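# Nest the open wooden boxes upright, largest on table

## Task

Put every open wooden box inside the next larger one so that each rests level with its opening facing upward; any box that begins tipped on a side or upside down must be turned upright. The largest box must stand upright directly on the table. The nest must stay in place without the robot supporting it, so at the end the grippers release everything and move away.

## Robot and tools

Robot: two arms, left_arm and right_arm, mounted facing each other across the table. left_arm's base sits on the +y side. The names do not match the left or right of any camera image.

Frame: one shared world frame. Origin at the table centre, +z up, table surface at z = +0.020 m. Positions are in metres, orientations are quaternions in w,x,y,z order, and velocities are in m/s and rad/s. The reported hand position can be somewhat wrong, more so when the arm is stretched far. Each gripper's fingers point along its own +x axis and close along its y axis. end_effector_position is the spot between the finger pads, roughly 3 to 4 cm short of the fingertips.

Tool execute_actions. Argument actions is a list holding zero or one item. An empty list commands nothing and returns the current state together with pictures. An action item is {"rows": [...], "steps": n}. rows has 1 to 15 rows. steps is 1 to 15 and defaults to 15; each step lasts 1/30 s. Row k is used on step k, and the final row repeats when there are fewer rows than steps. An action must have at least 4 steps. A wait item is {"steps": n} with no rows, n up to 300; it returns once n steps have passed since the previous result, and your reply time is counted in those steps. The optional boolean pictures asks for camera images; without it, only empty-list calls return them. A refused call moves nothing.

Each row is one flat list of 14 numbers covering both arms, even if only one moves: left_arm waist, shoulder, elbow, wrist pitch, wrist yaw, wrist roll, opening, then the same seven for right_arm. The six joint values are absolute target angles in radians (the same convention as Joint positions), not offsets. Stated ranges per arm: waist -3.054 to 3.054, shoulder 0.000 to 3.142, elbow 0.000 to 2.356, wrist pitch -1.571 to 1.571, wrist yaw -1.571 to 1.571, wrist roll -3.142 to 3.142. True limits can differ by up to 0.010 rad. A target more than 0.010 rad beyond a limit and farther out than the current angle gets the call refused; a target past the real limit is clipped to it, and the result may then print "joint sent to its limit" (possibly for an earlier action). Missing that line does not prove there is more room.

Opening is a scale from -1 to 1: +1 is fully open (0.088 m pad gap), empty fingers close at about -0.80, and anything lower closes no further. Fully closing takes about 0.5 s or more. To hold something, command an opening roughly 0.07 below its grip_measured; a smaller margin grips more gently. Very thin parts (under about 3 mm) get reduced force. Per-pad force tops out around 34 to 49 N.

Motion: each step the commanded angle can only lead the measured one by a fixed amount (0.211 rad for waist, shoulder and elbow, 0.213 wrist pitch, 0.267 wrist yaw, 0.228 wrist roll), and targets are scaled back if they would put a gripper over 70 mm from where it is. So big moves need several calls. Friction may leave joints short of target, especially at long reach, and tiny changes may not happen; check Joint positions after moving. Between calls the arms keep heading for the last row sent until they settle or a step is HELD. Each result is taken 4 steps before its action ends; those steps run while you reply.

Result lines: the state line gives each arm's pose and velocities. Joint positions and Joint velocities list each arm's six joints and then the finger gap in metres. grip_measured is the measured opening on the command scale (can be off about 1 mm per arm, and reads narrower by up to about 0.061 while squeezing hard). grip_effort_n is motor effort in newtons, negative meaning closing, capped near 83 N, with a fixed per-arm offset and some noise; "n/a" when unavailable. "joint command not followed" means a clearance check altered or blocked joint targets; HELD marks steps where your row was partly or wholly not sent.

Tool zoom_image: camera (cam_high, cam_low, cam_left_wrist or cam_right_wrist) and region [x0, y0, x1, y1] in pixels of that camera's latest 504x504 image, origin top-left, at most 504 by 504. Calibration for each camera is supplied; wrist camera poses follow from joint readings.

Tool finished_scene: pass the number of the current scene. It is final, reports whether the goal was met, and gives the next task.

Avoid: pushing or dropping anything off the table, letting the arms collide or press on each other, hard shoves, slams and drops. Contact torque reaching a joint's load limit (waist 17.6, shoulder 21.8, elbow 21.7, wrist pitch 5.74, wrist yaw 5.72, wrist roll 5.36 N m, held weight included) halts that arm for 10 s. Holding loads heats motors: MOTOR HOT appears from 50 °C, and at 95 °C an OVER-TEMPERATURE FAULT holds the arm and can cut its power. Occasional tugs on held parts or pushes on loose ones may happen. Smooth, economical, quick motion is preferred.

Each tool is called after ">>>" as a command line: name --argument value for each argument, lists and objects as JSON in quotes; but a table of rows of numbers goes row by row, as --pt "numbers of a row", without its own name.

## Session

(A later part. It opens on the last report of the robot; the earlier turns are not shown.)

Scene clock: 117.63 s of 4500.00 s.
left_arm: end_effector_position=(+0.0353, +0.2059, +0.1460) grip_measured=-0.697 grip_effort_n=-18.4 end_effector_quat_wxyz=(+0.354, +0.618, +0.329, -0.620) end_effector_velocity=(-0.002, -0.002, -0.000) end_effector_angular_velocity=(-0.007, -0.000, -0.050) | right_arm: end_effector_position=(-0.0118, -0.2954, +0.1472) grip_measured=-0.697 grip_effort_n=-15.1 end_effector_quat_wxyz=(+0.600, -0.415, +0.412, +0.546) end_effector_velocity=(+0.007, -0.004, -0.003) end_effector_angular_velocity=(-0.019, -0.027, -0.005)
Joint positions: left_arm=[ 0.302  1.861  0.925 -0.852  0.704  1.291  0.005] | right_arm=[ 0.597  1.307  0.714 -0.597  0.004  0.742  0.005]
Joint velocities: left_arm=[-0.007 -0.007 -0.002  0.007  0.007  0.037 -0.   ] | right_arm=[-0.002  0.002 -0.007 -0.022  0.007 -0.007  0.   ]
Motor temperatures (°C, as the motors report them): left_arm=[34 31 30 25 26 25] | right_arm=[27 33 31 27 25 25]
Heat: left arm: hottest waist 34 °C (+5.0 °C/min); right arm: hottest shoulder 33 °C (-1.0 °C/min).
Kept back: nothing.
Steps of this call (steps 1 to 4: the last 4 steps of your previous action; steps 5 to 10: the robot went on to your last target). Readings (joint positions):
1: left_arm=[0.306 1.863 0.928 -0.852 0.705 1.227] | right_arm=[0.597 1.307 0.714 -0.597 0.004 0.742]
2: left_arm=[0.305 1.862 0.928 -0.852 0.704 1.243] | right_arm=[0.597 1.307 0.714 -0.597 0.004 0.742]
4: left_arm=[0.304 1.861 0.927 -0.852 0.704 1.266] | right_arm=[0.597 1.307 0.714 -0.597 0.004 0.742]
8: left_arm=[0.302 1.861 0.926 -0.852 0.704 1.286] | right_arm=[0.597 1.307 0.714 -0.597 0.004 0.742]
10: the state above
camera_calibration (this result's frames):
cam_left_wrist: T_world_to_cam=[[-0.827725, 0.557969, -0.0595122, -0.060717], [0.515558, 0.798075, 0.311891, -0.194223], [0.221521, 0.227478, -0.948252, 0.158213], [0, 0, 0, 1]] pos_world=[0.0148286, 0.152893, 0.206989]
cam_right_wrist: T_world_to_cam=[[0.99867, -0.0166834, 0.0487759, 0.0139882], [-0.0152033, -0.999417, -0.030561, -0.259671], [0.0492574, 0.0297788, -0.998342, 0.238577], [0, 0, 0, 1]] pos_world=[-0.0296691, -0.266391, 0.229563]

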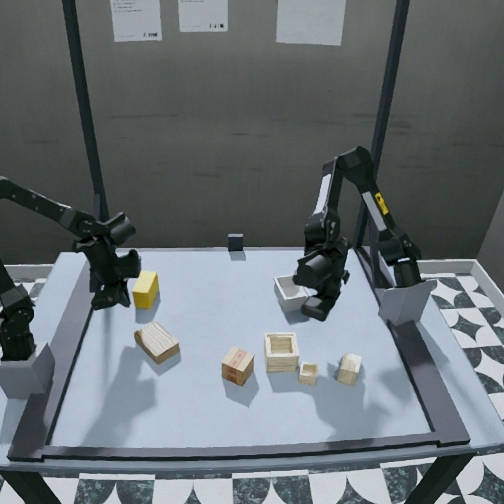

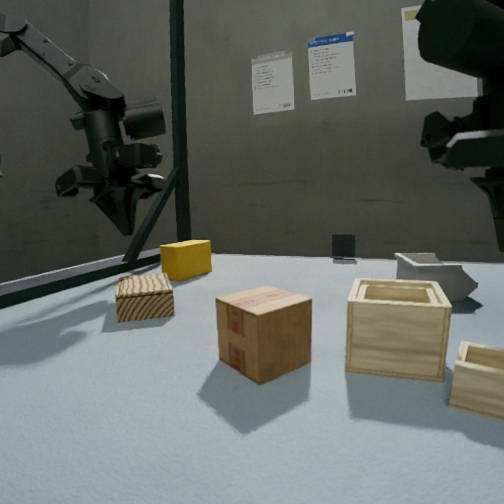

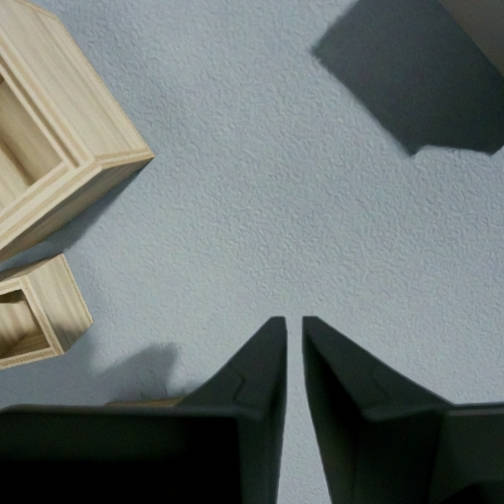

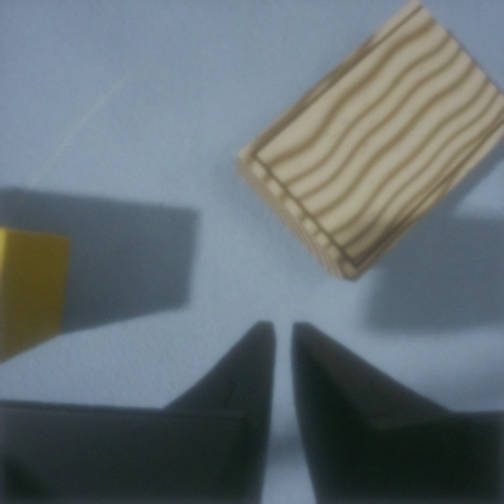

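Roll more so the camera looks toward +x.

>>> execute_actions --actions '[{"rows":[[0.30,1.85,0.92,-0.85,0.70,2.3,-0.7,0.6,1.3,0.7,-0.6,0.0,0.74,-0.7]],"steps":15}]'

>>> execute_actions --actions '[{"steps":25}]' --pictures true

Scene clock: 118.13 s of 4500.00 s.
left_arm: end_effector_position=(+0.0351, +0.2058, +0.1460) grip_measured=-0.697 grip_effort_n=-18.4 end_effector_quat_wxyz=(+0.182, +0.689, +0.157, -0.684) end_effector_velocity=(+0.001, -0.001, +0.001) end_effector_angular_velocity=(+0.023, -0.058, -1.452) | right_arm: end_effector_position=(-0.0118, -0.2954, +0.1472) grip_measured=-0.697 grip_effort_n=-15.6 end_effector_quat_wxyz=(+0.600, -0.415, +0.412, +0.546) end_effector_velocity=(+0.001, -0.001, -0.002) end_effector_angular_velocity=(-0.006, +0.002, +0.005)
Joint positions: left_arm=[ 0.301  1.86   0.925 -0.852  0.704  1.814  0.005] | right_arm=[ 0.597  1.307  0.714 -0.597  0.004  0.742  0.005]
Joint velocities: left_arm=[-0.002 -0.002  0.002  0.007 -0.007  1.443 -0.   ] | right_arm=[-0.002  0.002 -0.007  0.007 -0.007 -0.007 -0.   ]
Motor temperatures (°C, as the motors report them): left_arm=[34 31 30 25 26 25] | right_arm=[27 33 31 27 25 25]
Heat: left arm: hottest waist 34 °C (+5.1 °C/min); right arm: hottest shoulder 33 °C (-1.0 °C/min).
Steps of this call (steps 1 to 4: the robot went on to your last target; steps 5 to 15: the first 11 steps of this action). Readings (joint positions):
5: left_arm=[0.301 1.861 0.925 -0.852 0.704 1.323] | right_arm=[0.597 1.307 0.714 -0.597 0.004 0.742]
6: left_arm=[0.301 1.861 0.925 -0.852 0.704 1.376] | right_arm=[0.597 1.307 0.714 -0.597 0.004 0.742]
8: left_arm=[0.301 1.861 0.925 -0.852 0.704 1.473] | right_arm=[0.597 1.307 0.714 -0.597 0.004 0.742]
12: left_arm=[0.301 1.860 0.925 -0.852 0.704 1.669] | right_arm=[0.597 1.307 0.714 -0.597 0.004 0.742]
15: the state above

Scene clock: 118.97 s of 4500.00 s.
left_arm: end_effector_position=(+0.0351, +0.2058, +0.1460) grip_measured=-0.697 grip_effort_n=-18.4 end_effector_quat_wxyz=(+0.012, +0.713, -0.011, -0.701) end_effector_velocity=(-0.001, +0.004, -0.001) end_effector_angular_velocity=(+0.013, +0.002, +0.014) | right_arm: end_effector_position=(-0.0118, -0.2954, +0.1472) grip_measured=-0.697 grip_effort_n=-15.6 end_effector_quat_wxyz=(+0.600, -0.415, +0.412, +0.546) end_effector_velocity=(+0.007, -0.005, -0.001) end_effector_angular_velocity=(-0.023, -0.030, -0.006)
Joint positions: left_arm=[ 0.301  1.86   0.925 -0.852  0.704  2.296  0.005] | right_arm=[ 0.597  1.307  0.714 -0.597  0.004  0.742  0.005]
Joint velocities: left_arm=[-0.002 -0.002 -0.007 -0.007 -0.007 -0.007 -0.   ] | right_arm=[-0.002 -0.002 -0.002 -0.037  0.007 -0.007 -0.   ]
Motor temperatures (°C, as the motors report them): left_arm=[34 31 30 25 26 25] | right_arm=[27 33 31 27 25 25]
Heat: left arm: hottest waist 34 °C (+5.0 °C/min); right arm: hottest shoulder 33 °C (-1.0 °C/min).
Kept back: nothing.
Steps of this call (steps 1 to 4: the last 4 steps of your previous action; steps 5 to 25: the robot went on to your last target). Readings (joint positions):
1: left_arm=[0.301 1.860 0.925 -0.852 0.704 1.863] | right_arm=[0.597 1.307 0.714 -0.597 0.004 0.742]
2: left_arm=[0.301 1.860 0.925 -0.852 0.704 1.912] | right_arm=[0.597 1.307 0.714 -0.597 0.004 0.742]
4: left_arm=[0.301 1.860 0.925 -0.852 0.704 2.009] | right_arm=[0.597 1.307 0.714 -0.597 0.004 0.742]
8: left_arm=[0.301 1.860 0.925 -0.852 0.704 2.186] | right_arm=[0.597 1.307 0.714 -0.597 0.004 0.742]
25: the state above
camera_calibration (this result's frames):
cam_left_wrist: T_world_to_cam=[[0.0296958, 0.997742, -0.0602455, -0.181275], [0.938496, -0.00708758, 0.345218, -0.0480764], [0.344011, -0.0667917, -0.936587, 0.212834], [0, 0, 0, 1]] pos_world=[-0.0227145, 0.194741, 0.205013]
cam_right_wrist: T_world_to_cam=[[0.99867, -0.0166834, 0.0487759, 0.0139882], [-0.0152033, -0.999417, -0.030561, -0.259671], [0.0492574, 0.0297788, -0.998342, 0.238577], [0, 0, 0, 1]] pos_world=[-0.0296691, -0.266391, 0.229563]

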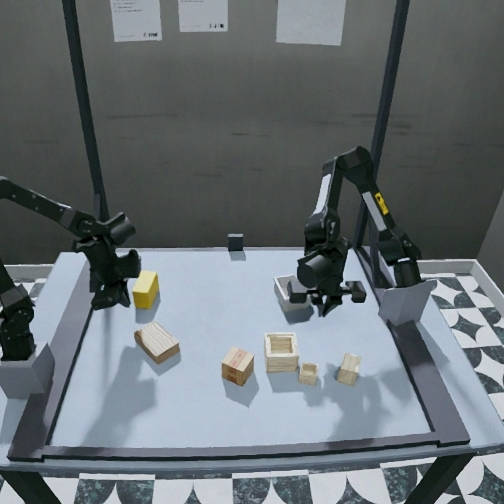

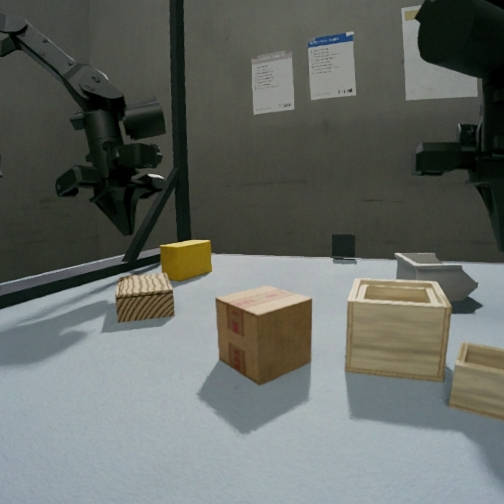

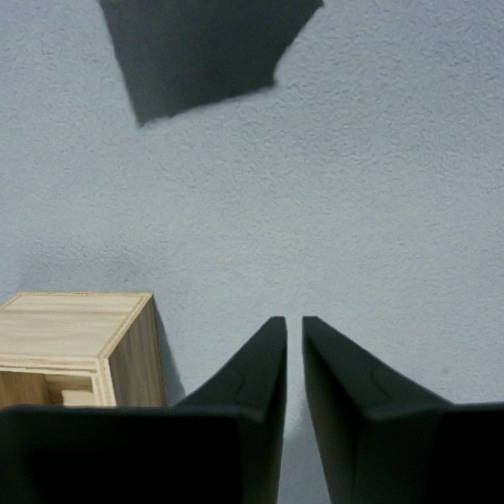

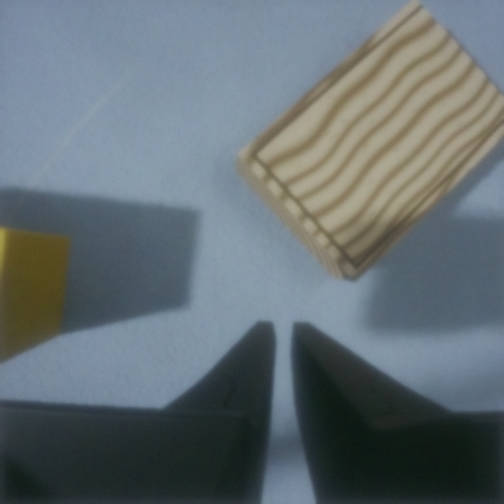

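>>> execute_actions --actions '[{"rows":[[0.30,1.85,0.92,-0.85,0.70,-0.84,-0.7,0.6,1.3,0.7,-0.6,0.0,0.74,-0.7]],"steps":15}]'

>>> execute_actions --actions '[{"steps":55}]' --pictures true

Scene clock: 119.47 s of 4500.00 s.
left_arm: end_effector_position=(+0.0351, +0.2059, +0.1459) grip_measured=-0.697 grip_effort_n=-18.4 end_effector_quat_wxyz=(+0.192, +0.686, +0.168, -0.681) end_effector_velocity=(-0.002, +0.003, +0.000) end_effector_angular_velocity=(-0.007, +0.049, +1.422) | right_arm: end_effector_position=(-0.0118, -0.2954, +0.1472) grip_measured=-0.697 grip_effort_n=-16.0 end_effector_quat_wxyz=(+0.600, -0.415, +0.412, +0.546) end_effector_velocity=(+0.004, -0.004, -0.001) end_effector_angular_velocity=(-0.014, -0.025, +0.016)
Joint positions: left_arm=[ 0.301  1.86   0.925 -0.852  0.703  1.783  0.005] | right_arm=[ 0.597  1.307  0.714 -0.597  0.004  0.742  0.005]
Joint velocities: left_arm=[-0.002 -0.002  0.002 -0.022 -0.007 -1.414 -0.   ] | right_arm=[ 0.002 -0.002 -0.002 -0.022  0.007 -0.022  0.   ]
Motor temperatures (°C, as the motors report them): left_arm=[34 31 30 25 26 25] | right_arm=[27 33 31 27 25 25]
Heat: left arm: hottest waist 34 °C (+5.0 °C/min); right arm: hottest shoulder 33 °C (-1.0 °C/min).
Steps of this call (steps 1 to 4: the robot went on to your last target; steps 5 to 15: the first 11 steps of this action). Readings (joint positions):
5: left_arm=[0.301 1.860 0.925 -0.852 0.703 2.272] | right_arm=[0.597 1.307 0.714 -0.597 0.004 0.742]
6: left_arm=[0.301 1.860 0.925 -0.852 0.703 2.220] | right_arm=[0.597 1.307 0.714 -0.597 0.004 0.742]
8: left_arm=[0.301 1.860 0.925 -0.852 0.703 2.123] | right_arm=[0.597 1.307 0.714 -0.597 0.004 0.742]
12: left_arm=[0.301 1.860 0.925 -0.852 0.703 1.929] | right_arm=[0.597 1.307 0.714 -0.597 0.004 0.742]
15: the state above

Scene clock: 121.30 s of 4500.00 s.
left_arm: end_effector_position=(+0.0351, +0.2059, +0.1459) grip_measured=-0.697 grip_effort_n=-18.4 end_effector_quat_wxyz=(+0.713, +0.008, +0.701, -0.030) end_effector_velocity=(-0.000, -0.000, -0.001) end_effector_angular_velocity=(-0.001, +0.005, +0.393) | right_arm: end_effector_position=(-0.0118, -0.2954, +0.1472) grip_measured=-0.697 grip_effort_n=-15.6 end_effector_quat_wxyz=(+0.600, -0.415, +0.412, +0.546) end_effector_velocity=(+0.000, -0.003, -0.001) end_effector_angular_velocity=(-0.012, -0.006, +0.023)
Joint positions: left_arm=[ 0.301  1.86   0.925 -0.852  0.703 -0.789  0.005] | right_arm=[ 0.597  1.307  0.714 -0.597  0.004  0.742  0.005]
Joint velocities: left_arm=[-0.007 -0.002 -0.002  0.007 -0.007 -0.403 -0.   ] | right_arm=[ 0.002 -0.002 -0.002 -0.007 -0.007 -0.022 -0.   ]
Motor temperatures (°C, as the motors report them): left_arm=[34 31 30 25 26 25] | right_arm=[27 33 31 27 25 25]
Heat: left arm: hottest waist 34 °C (+5.1 °C/min); right arm: hottest shoulder 33 °C (-1.0 °C/min).
Kept back: nothing.
Steps of this call (steps 1 to 4: the last 4 steps of your previous action; steps 5 to 55: the robot went on to your last target). Readings (joint positions):
1: left_arm=[0.301 1.860 0.925 -0.852 0.703 1.735] | right_arm=[0.597 1.307 0.714 -0.597 0.004 0.742]
2: left_arm=[0.301 1.860 0.925 -0.852 0.703 1.686] | right_arm=[0.597 1.307 0.714 -0.597 0.004 0.742]
4: left_arm=[0.301 1.860 0.925 -0.852 0.703 1.589] | right_arm=[0.597 1.307 0.714 -0.597 0.004 0.742]
8: left_arm=[0.301 1.860 0.925 -0.852 0.703 1.394] | right_arm=[0.597 1.307 0.714 -0.597 0.004 0.742]
55: the state above
camera_calibration (this result's frames):
cam_left_wrist: T_world_to_cam=[[-0.085379, -0.996347, 0.00201248, 0.224161], [-0.946532, 0.0817407, 0.312082, 0.00462899], [-0.311106, 0.0247404, -0.950053, 0.218879], [0, 0, 0, 1]] pos_world=[0.0916148, 0.217549, 0.206051]
cam_right_wrist: T_world_to_cam=[[0.99867, -0.0166834, 0.0487759, 0.0139882], [-0.0152033, -0.999417, -0.030561, -0.259671], [0.0492574, 0.0297788, -0.998342, 0.238577], [0, 0, 0, 1]] pos_world=[-0.0296691, -0.266391, 0.229563]

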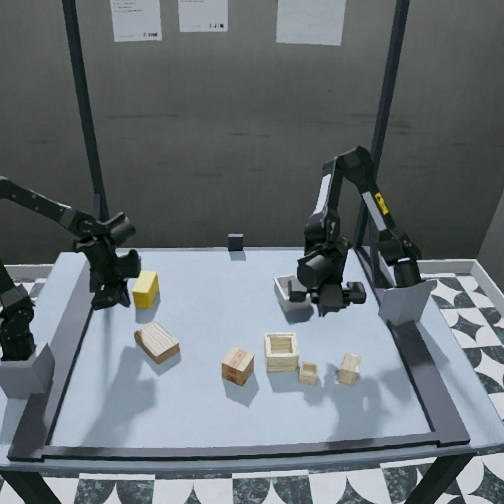

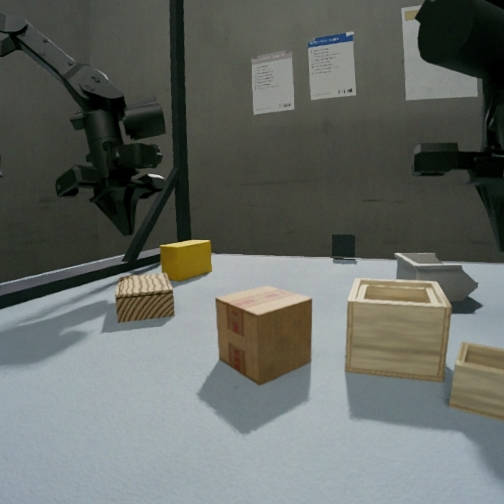

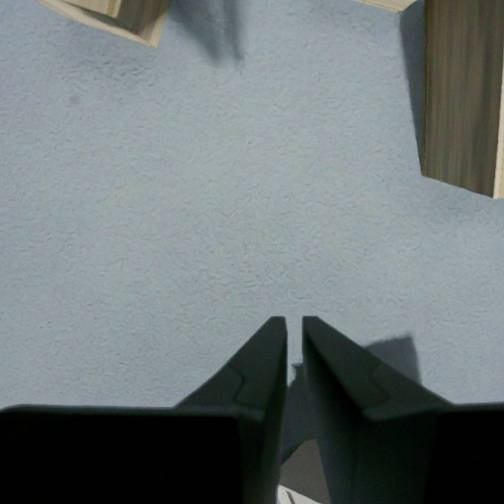

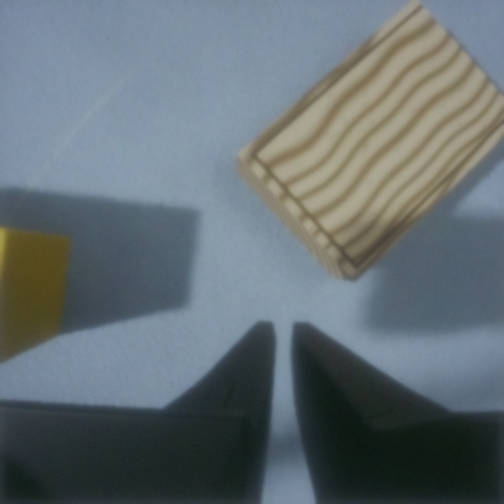

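>>> zoom_image --camera "cam_left_wrist" --region '[0,0,260,100]'

>>> zoom_image --camera "cam_high" --region '[260,320,400,410]'

Region (0, 0, 260, 100) of cam_left_wrist's 504x504 image, scaled by 1.938, with more detail than that image has; it fills the top 194 rows of this view, and the rest is white.

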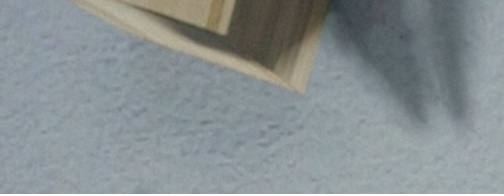

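Region (260, 320, 400, 410) of cam_high's 504x504 image, scaled by 3.600, with more detail than that image has; it fills the top 324 rows of this view, and the rest is white.

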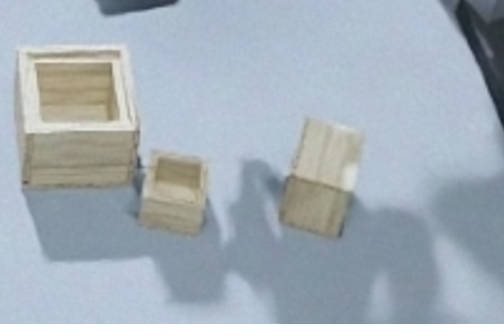

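>>> execute_actions --actions '[{"rows":[[0.32,1.95,0.82,-0.62,0.72,-0.84,-0.7,0.6,1.3,0.7,-0.6,0.0,0.74,-0.7]],"steps":15}]'

>>> execute_actions --actions '[{"steps":8}]' --pictures true

Scene clock: 122.30 s of 4500.00 s.
left_arm: end_effector_position=(+0.0590, +0.2175, +0.1187) grip_measured=-0.697 grip_effort_n=-18.4 end_effector_quat_wxyz=(+0.718, -0.017, +0.694, -0.034) end_effector_velocity=(+0.012, -0.013, +0.002) end_effector_angular_velocity=(-0.067, -0.053, -0.069) | right_arm: end_effector_position=(-0.0118, -0.2954, +0.1472) grip_measured=-0.697 grip_effort_n=-15.6 end_effector_quat_wxyz=(+0.600, -0.415, +0.412, +0.546) end_effector_velocity=(+0.002, -0.001, -0.000) end_effector_angular_velocity=(-0.010, -0.006, +0.013)
Joint positions: left_arm=[ 0.315  1.938  0.83  -0.634  0.715 -0.838  0.005] | right_arm=[ 0.597  1.307  0.714 -0.597  0.004  0.742  0.005]
Joint velocities: left_arm=[ 0.007 -0.002 -0.007  0.11   0.007  0.007  0.   ] | right_arm=[-0.007 -0.002 -0.002 -0.007 -0.007 -0.022 -0.   ]
Motor temperatures (°C, as the motors report them): left_arm=[34 31 30 25 26 25] | right_arm=[27 33 31 27 25 25]
Heat: left arm: hottest waist 34 °C (+5.1 °C/min); right arm: hottest shoulder 33 °C (-1.0 °C/min).
Steps of this call (steps 1 to 19: the robot went on to your last target; steps 20 to 30: the first 11 steps of this action). Readings (joint positions):
20: left_arm=[0.301 1.865 0.915 -0.829 0.705 -0.838] | right_arm=[0.597 1.307 0.714 -0.597 0.004 0.742]
21: left_arm=[0.303 1.872 0.898 -0.773 0.708 -0.838] | right_arm=[0.597 1.307 0.714 -0.597 0.004 0.742]
23: left_arm=[0.308 1.902 0.869 -0.707 0.709 -0.838] | right_arm=[0.597 1.307 0.714 -0.597 0.004 0.742]
27: left_arm=[0.314 1.936 0.832 -0.654 0.712 -0.838] | right_arm=[0.597 1.307 0.714 -0.597 0.004 0.742]
30: the state above

Scene clock: 122.57 s of 4500.00 s.
left_arm: end_effector_position=(+0.0601, +0.2177, +0.1176) grip_measured=-0.697 grip_effort_n=-18.4 end_effector_quat_wxyz=(+0.719, -0.018, +0.694, -0.036) end_effector_velocity=(+0.000, +0.002, -0.001) end_effector_angular_velocity=(+0.005, -0.007, -0.010) | right_arm: end_effector_position=(-0.0118, -0.2954, +0.1472) grip_measured=-0.697 grip_effort_n=-15.6 end_effector_quat_wxyz=(+0.600, -0.415, +0.412, +0.546) end_effector_velocity=(+0.003, -0.004, +0.000) end_effector_angular_velocity=(-0.010, -0.018, +0.004)
Joint positions: left_arm=[ 0.315  1.941  0.826 -0.623  0.716 -0.838  0.005] | right_arm=[ 0.597  1.307  0.714 -0.597  0.004  0.742  0.005]
Joint velocities: left_arm=[-0.002 -0.002 -0.007  0.007 -0.007  0.007 -0.   ] | right_arm=[ 0.002 -0.007 -0.002 -0.022  0.007 -0.007 -0.   ]
Motor temperatures (°C, as the motors report them): left_arm=[34 31 30 25 26 25] | right_arm=[27 33 31 27 25 25]
Heat: left arm: hottest waist 34 °C (+5.0 °C/min); right arm: hottest shoulder 33 °C (-1.0 °C/min).
Kept back: nothing.
Steps of this call (steps 1 to 4: the last 4 steps of your previous action; steps 5 to 8: the robot went on to your last target). Readings (joint positions):
1: left_arm=[0.315 1.938 0.830 -0.631 0.716 -0.838] | right_arm=[0.597 1.307 0.714 -0.597 0.004 0.742]
2: left_arm=[0.315 1.938 0.829 -0.629 0.716 -0.838] | right_arm=[0.597 1.307 0.714 -0.597 0.004 0.742]
4: left_arm=[0.315 1.940 0.827 -0.626 0.716 -0.838] | right_arm=[0.597 1.307 0.714 -0.597 0.004 0.742]
8: the state above
camera_calibration (this result's frames):
cam_left_wrist: T_world_to_cam=[[-0.0573583, -0.997295, 0.0459564, 0.231461], [-0.953792, 0.0683392, 0.292592, 0.0418138], [-0.294942, -0.0270503, -0.955132, 0.210425], [0, 0, 0, 1]] pos_world=[0.115221, 0.23367, 0.178112]
cam_right_wrist: T_world_to_cam=[[0.99867, -0.0166834, 0.0487759, 0.0139882], [-0.0152033, -0.999417, -0.030561, -0.259671], [0.0492574, 0.0297788, -0.998342, 0.238577], [0, 0, 0, 1]] pos_world=[-0.0296691, -0.266391, 0.229563]

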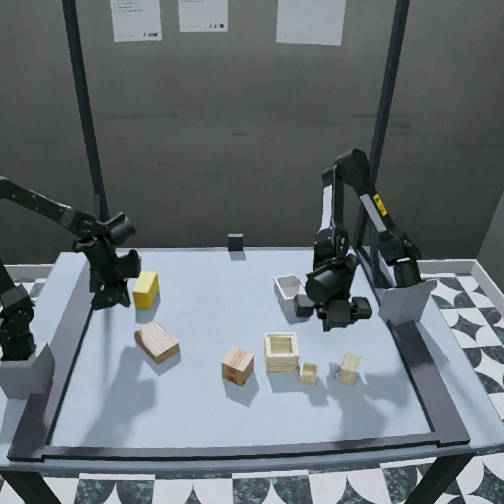

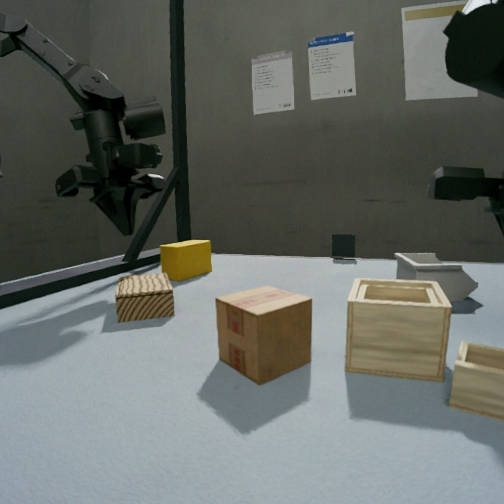

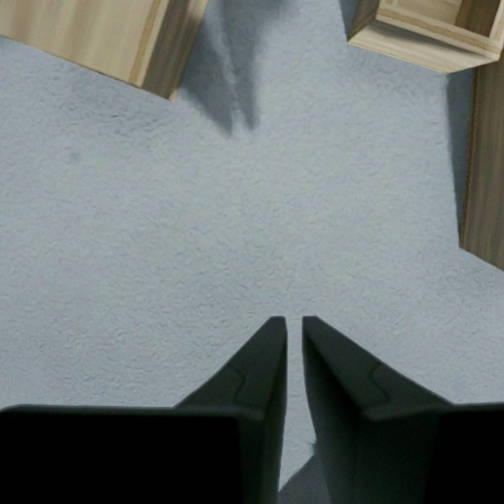

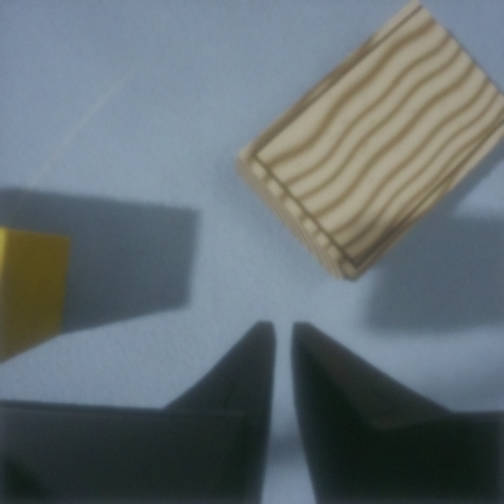

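>>> execute_actions --actions '[{"rows":[[0.42,1.92,0.64,-0.47,0.72,-0.84,-0.7,0.6,1.3,0.7,-0.6,0.0,0.74,-0.7]],"steps":15}]'

>>> execute_actions --actions '[{"steps":8}]' --pictures true

Scene clock: 123.43 s of 4500.00 s.
left_arm: end_effector_position=(+0.0681, +0.2579, +0.1083) grip_measured=-0.697 grip_effort_n=-18.4 end_effector_quat_wxyz=(-0.723, +0.065, -0.687, +0.025) end_effector_velocity=(-0.002, +0.019, -0.007) end_effector_angular_velocity=(+0.003, +0.011, +0.062) | right_arm: end_effector_position=(-0.0118, -0.2954, +0.1472) grip_measured=-0.697 grip_effort_n=-15.6 end_effector_quat_wxyz=(+0.600, -0.415, +0.412, +0.546) end_effector_velocity=(+0.004, +0.001, +0.001) end_effector_angular_velocity=(+0.010, -0.018, -0.015)
Joint positions: left_arm=[ 0.411  1.93   0.655 -0.48   0.719 -0.838  0.005] | right_arm=[ 0.597  1.307  0.714 -0.597  0.004  0.742  0.005]
Joint velocities: left_arm=[ 0.027  0.002 -0.066  0.037 -0.007 -0.022  0.   ] | right_arm=[-0.002 -0.002 -0.002 -0.007  0.022  0.007  0.   ]
Motor temperatures (°C, as the motors report them): left_arm=[34 31 30 25 26 25] | right_arm=[27 33 31 27 25 25]
Heat: left arm: hottest waist 34 °C (+5.0 °C/min); right arm: hottest shoulder 33 °C (-1.0 °C/min).
Steps of this call (steps 1 to 15: the robot went on to your last target; steps 16 to 26: the first 11 steps of this action). Readings (joint positions):
16: left_arm=[0.319 1.941 0.809 -0.600 0.720 -0.838] | right_arm=[0.597 1.307 0.714 -0.597 0.004 0.742]
17: left_arm=[0.335 1.935 0.778 -0.557 0.724 -0.838] | right_arm=[0.597 1.307 0.714 -0.597 0.004 0.742]
19: left_arm=[0.378 1.930 0.719 -0.532 0.722 -0.838] | right_arm=[0.597 1.307 0.714 -0.597 0.004 0.742]
23: left_arm=[0.407 1.930 0.661 -0.492 0.719 -0.838] | right_arm=[0.597 1.307 0.714 -0.597 0.004 0.742]
26: the state above

Scene clock: 123.70 s of 4500.00 s.
left_arm: end_effector_position=(+0.0680, +0.2600, +0.1075) grip_measured=-0.697 grip_effort_n=-18.4 end_effector_quat_wxyz=(-0.723, +0.067, -0.687, +0.024) end_effector_velocity=(+0.002, +0.004, -0.000) end_effector_angular_velocity=(+0.012, -0.016, +0.010) | right_arm: end_effector_position=(-0.0118, -0.2954, +0.1472) grip_measured=-0.697 grip_effort_n=-15.6 end_effector_quat_wxyz=(+0.600, -0.415, +0.412, +0.546) end_effector_velocity=(-0.002, -0.004, -0.001) end_effector_angular_velocity=(-0.021, +0.010, +0.012)
Joint positions: left_arm=[ 0.415  1.93   0.646 -0.473  0.719 -0.838  0.005] | right_arm=[ 0.597  1.307  0.714 -0.597  0.004  0.742  0.005]
Joint velocities: left_arm=[ 0.002 -0.002 -0.007  0.007 -0.022 -0.007 -0.   ] | right_arm=[ 0.002 -0.002 -0.002 -0.007 -0.022 -0.007 -0.   ]
Motor temperatures (°C, as the motors report them): left_arm=[34 31 30 25 26 25] | right_arm=[27 33 31 27 25 25]
Heat: left arm: hottest waist 34 °C (+5.0 °C/min); right arm: hottest shoulder 33 °C (-1.0 °C/min).
Kept back: nothing.
Steps of this call (steps 1 to 4: the last 4 steps of your previous action; steps 5 to 8: the robot went on to your last target). Readings (joint positions):
1: left_arm=[0.412 1.930 0.652 -0.478 0.719 -0.838] | right_arm=[0.597 1.307 0.714 -0.597 0.004 0.742]
2: left_arm=[0.413 1.930 0.650 -0.477 0.719 -0.838] | right_arm=[0.597 1.307 0.714 -0.597 0.004 0.742]
4: left_arm=[0.414 1.930 0.648 -0.475 0.719 -0.838] | right_arm=[0.597 1.307 0.714 -0.597 0.004 0.742]
8: the state above
camera_calibration (this result's frames):
cam_left_wrist: T_world_to_cam=[[0.0273406, -0.994539, 0.100722, 0.262137], [-0.95989, 0.00200639, 0.280369, 0.0684284], [-0.27904, -0.104348, -0.954593, 0.223203], [0, 0, 0, 1]] pos_world=[0.120799, 0.283859, 0.16748]
cam_right_wrist: T_world_to_cam=[[0.99867, -0.0166834, 0.0487759, 0.0139882], [-0.0152033, -0.999417, -0.030561, -0.259671], [0.0492574, 0.0297788, -0.998342, 0.238577], [0, 0, 0, 1]] pos_world=[-0.0296691, -0.266391, 0.229563]

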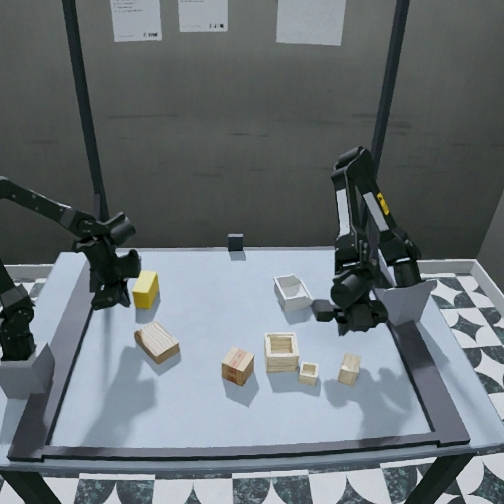

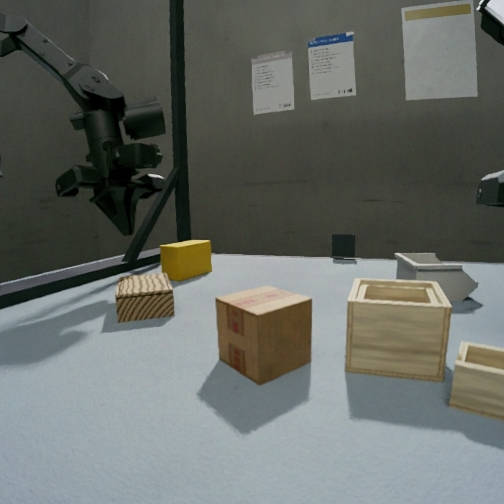

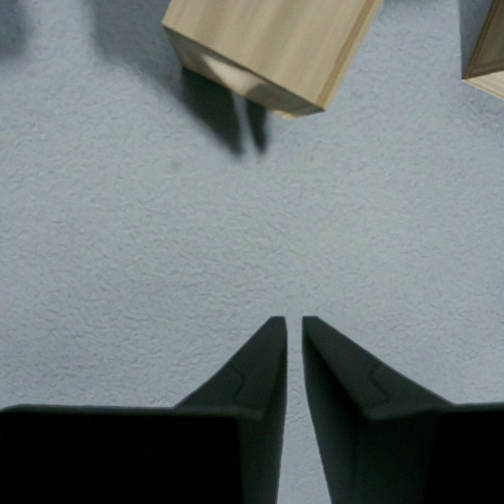

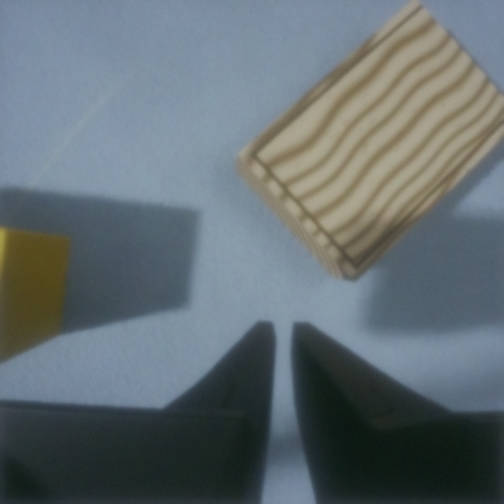

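>>> execute_actions --actions '[{"rows":[[0.50,2.0,0.64,-0.40,0.72,-0.84,-0.7,0.6,1.3,0.7,-0.6,0.0,0.74,-0.7]],"steps":15}]'

>>> execute_actions --actions '[{"steps":8}]' --pictures true

Scene clock: 124.20 s of 4500.00 s.
left_arm: end_effector_position=(+0.0894, +0.2663, +0.1100) grip_measured=-0.697 grip_effort_n=-18.4 end_effector_quat_wxyz=(-0.728, +0.104, -0.677, +0.024) end_effector_velocity=(+0.005, +0.003, -0.001) end_effector_angular_velocity=(-0.013, +0.015, +0.047) | right_arm: end_effector_position=(-0.0118, -0.2954, +0.1472) grip_measured=-0.697 grip_effort_n=-15.1 end_effector_quat_wxyz=(+0.600, -0.415, +0.412, +0.546) end_effector_velocity=(+0.001, -0.002, -0.000) end_effector_angular_velocity=(-0.010, -0.001, +0.004)
Joint positions: left_arm=[ 0.492  1.988  0.643 -0.406  0.722 -0.838  0.005] | right_arm=[ 0.597  1.307  0.714 -0.597  0.004  0.742  0.005]
Joint velocities: left_arm=[ 0.022  0.027  0.002  0.007  0.007 -0.022 -0.   ] | right_arm=[-0.002 -0.002 -0.002 -0.007 -0.007 -0.007 -0.   ]
Motor temperatures (°C, as the motors report them): left_arm=[34 31 30 25 26 25] | right_arm=[27 33 31 27 25 25]
Heat: left arm: hottest waist 34 °C (+4.1 °C/min); right arm: hottest shoulder 33 °C (-1.0 °C/min).
Steps of this call (steps 1 to 4: the robot went on to your last target; steps 5 to 15: the first 11 steps of this action). Readings (joint positions):
5: left_arm=[0.419 1.934 0.645 -0.466 0.720 -0.838] | right_arm=[0.597 1.307 0.714 -0.597 0.004 0.742]
6: left_arm=[0.432 1.942 0.644 -0.449 0.722 -0.838] | right_arm=[0.597 1.307 0.714 -0.597 0.004 0.742]
8: left_arm=[0.465 1.964 0.644 -0.426 0.722 -0.838] | right_arm=[0.597 1.307 0.714 -0.597 0.004 0.742]
12: left_arm=[0.489 1.984 0.643 -0.411 0.722 -0.838] | right_arm=[0.597 1.307 0.714 -0.597 0.004 0.742]
15: the state above

Scene clock: 124.47 s of 4500.00 s.
left_arm: end_effector_position=(+0.0905, +0.2667, +0.1099) grip_measured=-0.697 grip_effort_n=-18.4 end_effector_quat_wxyz=(-0.728, +0.106, -0.677, +0.024) end_effector_velocity=(-0.000, +0.001, +0.001) end_effector_angular_velocity=(+0.006, -0.005, -0.003) | right_arm: end_effector_position=(-0.0118, -0.2954, +0.1472) grip_measured=-0.697 grip_effort_n=-16.0 end_effector_quat_wxyz=(+0.600, -0.415, +0.412, +0.546) end_effector_velocity=(-0.000, -0.001, +0.001) end_effector_angular_velocity=(-0.006, +0.002, +0.005)
Joint positions: left_arm=[ 0.495  1.992  0.643 -0.402  0.722 -0.838  0.005] | right_arm=[ 0.597  1.307  0.714 -0.597  0.004  0.742  0.005]
Joint velocities: left_arm=[ 0.002 -0.007 -0.002 -0.007 -0.007  0.007  0.   ] | right_arm=[-0.002 -0.002  0.002 -0.007 -0.007 -0.007 -0.   ]
Motor temperatures (°C, as the motors report them): left_arm=[34 31 30 25 26 25] | right_arm=[27 33 31 27 25 25]
Heat: left arm: hottest waist 34 °C (+4.0 °C/min); right arm: hottest shoulder 33 °C (-1.0 °C/min).
Kept back: nothing.
Steps of this call (steps 1 to 4: the last 4 steps of your previous action; steps 5 to 8: the robot went on to your last target). Readings (joint positions):
1: left_arm=[0.493 1.989 0.643 -0.405 0.722 -0.838] | right_arm=[0.597 1.307 0.714 -0.597 0.004 0.742]
2: left_arm=[0.493 1.990 0.643 -0.404 0.722 -0.838] | right_arm=[0.597 1.307 0.714 -0.597 0.004 0.742]
4: left_arm=[0.495 1.991 0.643 -0.403 0.722 -0.838] | right_arm=[0.597 1.307 0.714 -0.597 0.004 0.742]
8: the state above
camera_calibration (this result's frames):
cam_left_wrist: T_world_to_cam=[[0.0795117, -0.984507, 0.156283, 0.254486], [-0.964644, -0.0364723, 0.261022, 0.102114], [-0.251278, -0.171512, -0.952598, 0.247575], [0, 0, 0, 1]] pos_world=[0.140479, 0.29673, 0.169414]
cam_right_wrist: T_world_to_cam=[[0.99867, -0.0166834, 0.0487759, 0.0139882], [-0.0152033, -0.999417, -0.030561, -0.259671], [0.0492574, 0.0297788, -0.998342, 0.238577], [0, 0, 0, 1]] pos_world=[-0.0296691, -0.266391, 0.229563]

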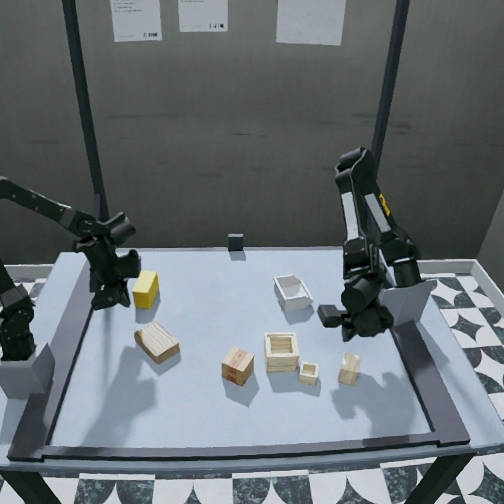

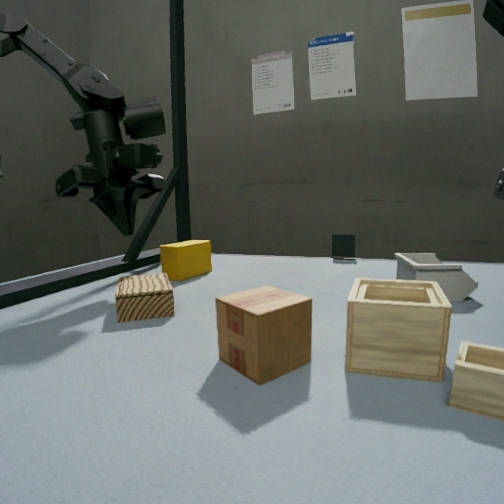

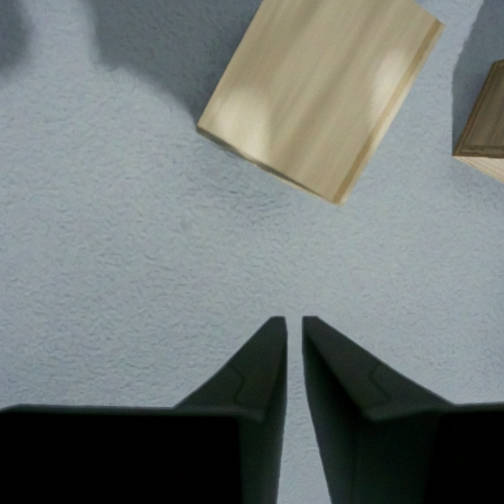

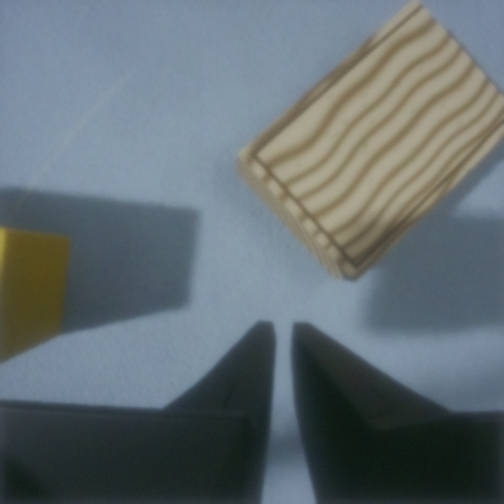

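>>> execute_actions --actions '[{"rows":[[0.56,2.11,0.68,-0.33,0.72,-0.84,-0.7,0.6,1.3,0.7,-0.6,0.0,0.74,-0.7]],"steps":15}]'

>>> execute_actions --actions '[{"steps":8}]' --pictures true

Scene clock: 124.97 s of 4500.00 s.
left_arm: end_effector_position=(+0.1153, +0.2727, +0.1055) grip_measured=-0.697 grip_effort_n=-18.4 end_effector_quat_wxyz=(-0.729, +0.134, -0.671, +0.017) end_effector_velocity=(+0.012, -0.005, +0.003) end_effector_angular_velocity=(-0.030, -0.021, +0.000) | right_arm: end_effector_position=(-0.0118, -0.2954, +0.1472) grip_measured=-0.697 grip_effort_n=-15.6 end_effector_quat_wxyz=(+0.600, -0.415, +0.412, +0.546) end_effector_velocity=(-0.004, +0.004, +0.002) end_effector_angular_velocity=(+0.025, +0.013, +0.001)
Joint positions: left_arm=[ 0.553  2.096  0.671 -0.336  0.722 -0.838  0.005] | right_arm=[ 0.597  1.307  0.714 -0.597  0.004  0.742  0.005]
Joint velocities: left_arm=[ 0.017  0.027  0.022  0.037  0.007 -0.007 -0.   ] | right_arm=[ 0.002 -0.002  0.002  0.022  0.007  0.007 -0.   ]
Motor temperatures (°C, as the motors report them): left_arm=[33 31 30 25 26 25] | right_arm=[27 33 31 27 25 25]
Heat: left arm: hottest waist 33 °C (+3.0 °C/min); right arm: hottest shoulder 33 °C (-1.0 °C/min).
Steps of this call (steps 1 to 4: the robot went on to your last target; steps 5 to 15: the first 11 steps of this action). Readings (joint positions):
5: left_arm=[0.498 2.001 0.644 -0.397 0.722 -0.838] | right_arm=[0.597 1.307 0.714 -0.597 0.004 0.742]
6: left_arm=[0.508 2.019 0.650 -0.379 0.723 -0.838] | right_arm=[0.597 1.307 0.714 -0.597 0.004 0.742]
8: left_arm=[0.532 2.061 0.662 -0.356 0.722 -0.838] | right_arm=[0.597 1.307 0.714 -0.597 0.004 0.742]
12: left_arm=[0.551 2.090 0.666 -0.341 0.722 -0.838] | right_arm=[0.597 1.307 0.714 -0.597 0.004 0.742]
15: the state above

Scene clock: 125.23 s of 4500.00 s.
left_arm: end_effector_position=(+0.1165, +0.2728, +0.1053) grip_measured=-0.697 grip_effort_n=-18.4 end_effector_quat_wxyz=(-0.729, +0.135, -0.671, +0.017) end_effector_velocity=(+0.004, -0.002, +0.000) end_effector_angular_velocity=(-0.001, -0.021, -0.020) | right_arm: end_effector_position=(-0.0118, -0.2954, +0.1472) grip_measured=-0.697 grip_effort_n=-16.0 end_effector_quat_wxyz=(+0.600, -0.415, +0.412, +0.546) end_effector_velocity=(-0.003, -0.001, -0.000) end_effector_angular_velocity=(-0.008, +0.018, +0.011)
Joint positions: left_arm=[ 0.555  2.101  0.672 -0.333  0.722 -0.838  0.005] | right_arm=[ 0.597  1.307  0.714 -0.597  0.004  0.742  0.005]
Joint velocities: left_arm=[-0.002  0.002  0.002  0.022 -0.007  0.007 -0.   ] | right_arm=[-0.002 -0.002 -0.002  0.007 -0.022 -0.007  0.   ]
Motor temperatures (°C, as the motors report them): left_arm=[33 31 30 25 26 25] | right_arm=[27 33 31 27 25 25]
Heat: left arm: hottest waist 33 °C (+3.0 °C/min); right arm: hottest shoulder 33 °C (-1.0 °C/min).
Kept back: nothing.
Steps of this call (steps 1 to 4: the last 4 steps of your previous action; steps 5 to 8: the robot went on to your last target). Readings (joint positions):
1: left_arm=[0.554 2.097 0.671 -0.335 0.722 -0.838] | right_arm=[0.597 1.307 0.714 -0.597 0.004 0.742]
2: left_arm=[0.554 2.098 0.672 -0.334 0.722 -0.838] | right_arm=[0.597 1.307 0.714 -0.597 0.004 0.742]
4: left_arm=[0.555 2.099 0.672 -0.333 0.722 -0.838] | right_arm=[0.597 1.307 0.714 -0.597 0.004 0.742]
8: the state above
camera_calibration (this result's frames):
cam_left_wrist: T_world_to_cam=[[0.127722, -0.973546, 0.189461, 0.246984], [-0.963595, -0.0765639, 0.256169, 0.13992], [-0.234887, -0.215282, -0.947883, 0.260358], [0, 0, 0, 1]] pos_world=[0.164435, 0.307214, 0.164152]
cam_right_wrist: T_world_to_cam=[[0.99867, -0.0166834, 0.0487759, 0.0139882], [-0.0152033, -0.999417, -0.030561, -0.259671], [0.0492574, 0.0297788, -0.998342, 0.238577], [0, 0, 0, 1]] pos_world=[-0.0296691, -0.266391, 0.229563]

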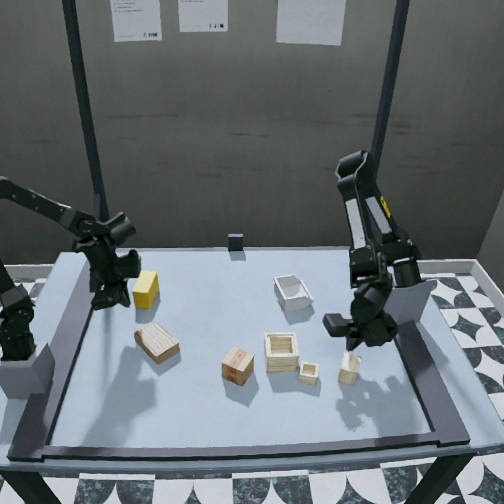

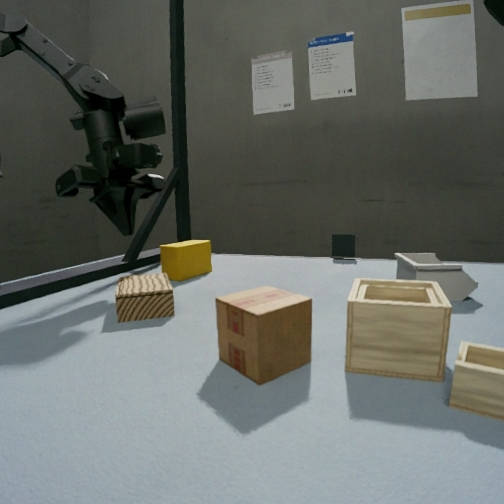

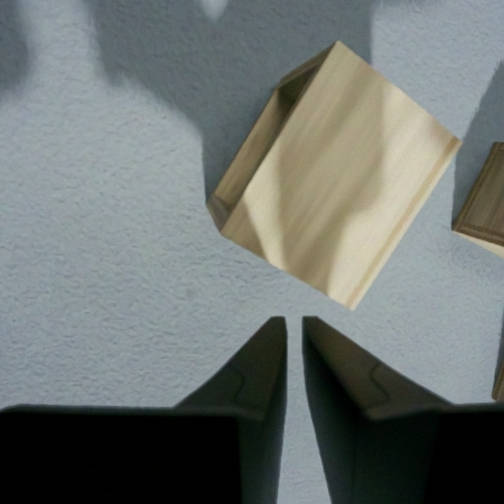

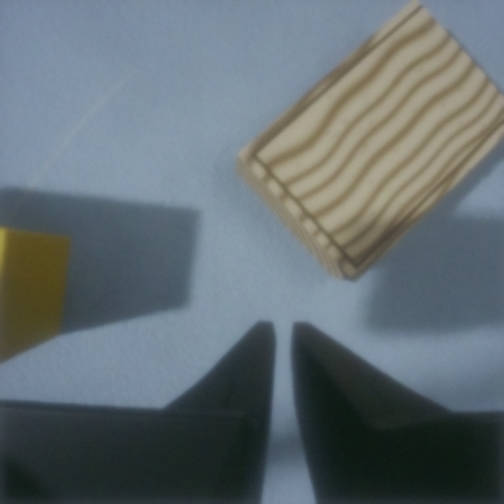

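>>> execute_actions --actions '[{"rows":[[0.68,2.1,0.74,-0.42,0.72,-1.87,0.9,0.6,1.3,0.7,-0.6,0.0,0.74,-0.7]],"steps":15}]'

>>> execute_actions --actions '[{"steps":15}]' --pictures true

Scene clock: 126.27 s of 4500.00 s.
left_arm: end_effector_position=(+0.1354, +0.2778, +0.1317) grip_measured=+0.501 grip_effort_n=15.6 end_effector_quat_wxyz=(-0.654, +0.370, -0.638, -0.166) end_effector_velocity=(+0.001, +0.005, +0.002) end_effector_angular_velocity=(-0.187, +0.374, +1.398) | right_arm: end_effector_position=(-0.0118, -0.2954, +0.1472) grip_measured=-0.697 grip_effort_n=-15.6 end_effector_quat_wxyz=(+0.600, -0.415, +0.412, +0.546) end_effector_velocity=(+0.001, -0.004, -0.002) end_effector_angular_velocity=(-0.015, -0.004, +0.008)
Joint positions: left_arm=[ 0.671  2.101  0.729 -0.414  0.722 -1.355  0.064] | right_arm=[ 0.597  1.307  0.714 -0.597  0.004  0.742  0.005]
Joint velocities: left_arm=[ 0.022  0.002  0.002 -0.022 -0.007 -1.429  0.175] | right_arm=[ 0.002 -0.002 -0.007 -0.007 -0.007 -0.007 -0.   ]
Motor temperatures (°C, as the motors report them): left_arm=[33 31 30 25 26 25] | right_arm=[27 33 31 27 25 25]
Heat: left arm: hottest waist 33 °C (+3.0 °C/min); right arm: hottest shoulder 33 °C (-1.0 °C/min).
Steps of this call (steps 1 to 15: the robot went on to your last target; steps 16 to 20: nothing new was sent; steps 21 to 31: the first 11 steps of this action). Readings (joint positions):
21: left_arm=[0.560 2.101 0.677 -0.340 0.722 -0.863] | right_arm=[0.597 1.307 0.714 -0.597 0.004 0.742]
22: left_arm=[0.579 2.101 0.688 -0.363 0.722 -0.917] | right_arm=[0.597 1.307 0.714 -0.597 0.004 0.742]
24: left_arm=[0.627 2.101 0.707 -0.383 0.722 -1.014] | right_arm=[0.597 1.307 0.714 -0.597 0.004 0.742]
28: left_arm=[0.667 2.101 0.729 -0.406 0.722 -1.208] | right_arm=[0.597 1.307 0.714 -0.597 0.004 0.742]
31: the state above

Scene clock: 126.77 s of 4500.00 s.
left_arm: end_effector_position=(+0.1361, +0.2780, +0.1329) grip_measured=+0.895 grip_effort_n=15.6 end_effector_quat_wxyz=(-0.543, +0.521, -0.578, -0.317) end_effector_velocity=(-0.004, +0.001, -0.002) end_effector_angular_velocity=(-0.019, +0.050, +0.136) | right_arm: end_effector_position=(-0.0118, -0.2954, +0.1472) grip_measured=-0.697 grip_effort_n=-15.6 end_effector_quat_wxyz=(+0.600, -0.415, +0.412, +0.546) end_effector_velocity=(+0.001, -0.002, -0.000) end_effector_angular_velocity=(-0.010, -0.001, +0.004)
Joint positions: left_arm=[ 0.676  2.101  0.732 -0.419  0.722 -1.848  0.083] | right_arm=[ 0.597  1.307  0.714 -0.597  0.004  0.742  0.005]
Joint velocities: left_arm=[-0.002 -0.002 -0.007 -0.007  0.007 -0.139  0.   ] | right_arm=[-0.002 -0.002 -0.002 -0.007 -0.007 -0.007 -0.   ]
Motor temperatures (°C, as the motors report them): left_arm=[33 31 30 25 26 25] | right_arm=[27 33 31 27 25 25]
Heat: left arm: hottest waist 33 °C (+3.0 °C/min); right arm: hottest shoulder 33 °C (-1.0 °C/min).
Kept back: nothing.
Steps of this call (steps 1 to 4: the last 4 steps of your previous action; steps 5 to 15: the robot went on to your last target). Readings (joint positions):
1: left_arm=[0.672 2.101 0.729 -0.415 0.722 -1.403] | right_arm=[0.597 1.307 0.714 -0.597 0.004 0.742]
2: left_arm=[0.673 2.101 0.730 -0.415 0.722 -1.452] | right_arm=[0.597 1.307 0.714 -0.597 0.004 0.742]
4: left_arm=[0.674 2.101 0.731 -0.417 0.722 -1.549] | right_arm=[0.597 1.307 0.714 -0.597 0.004 0.742]
8: left_arm=[0.675 2.101 0.732 -0.418 0.722 -1.737] | right_arm=[0.597 1.307 0.714 -0.597 0.004 0.742]
15: the state above
camera_calibration (this result's frames):
cam_left_wrist: T_world_to_cam=[[0.939369, -0.292918, 0.178284, -0.0538706], [-0.342802, -0.789248, 0.509485, 0.232163], [-0.0085273, -0.539711, -0.841807, 0.33755], [0, 0, 0, 1]] pos_world=[0.133069, 0.349634, 0.175473]
cam_right_wrist: T_world_to_cam=[[0.99867, -0.0166834, 0.0487759, 0.0139882], [-0.0152033, -0.999417, -0.030561, -0.259671], [0.0492574, 0.0297788, -0.998342, 0.238577], [0, 0, 0, 1]] pos_world=[-0.0296691, -0.266391, 0.229563]

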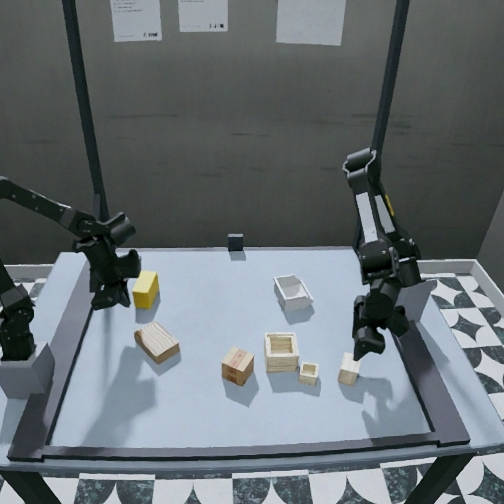

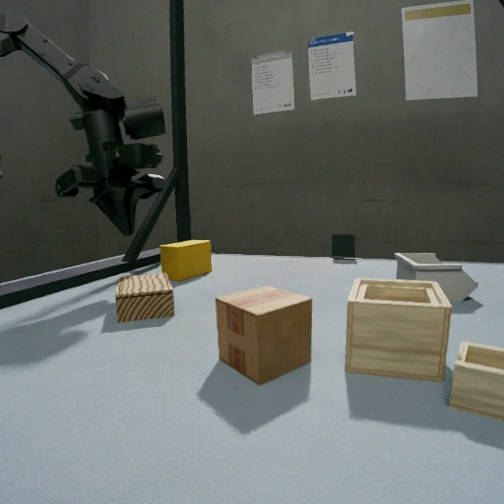

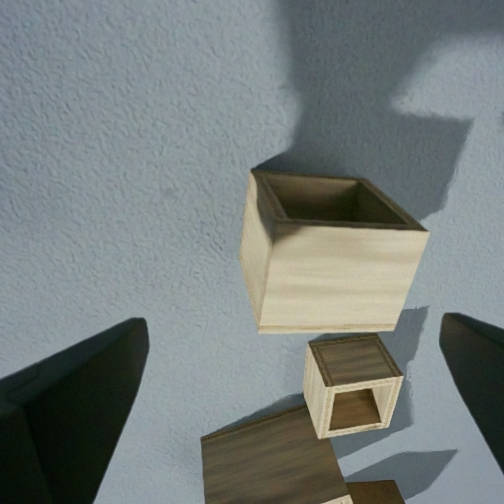

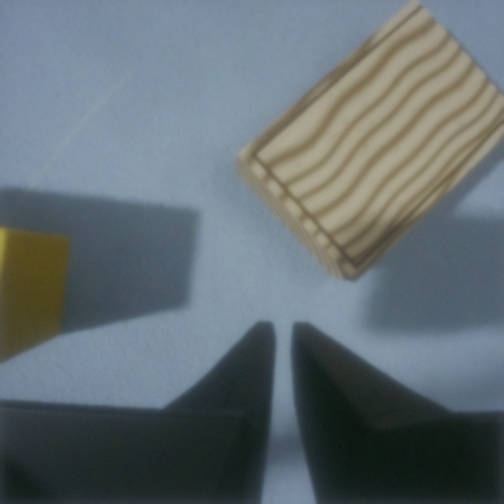

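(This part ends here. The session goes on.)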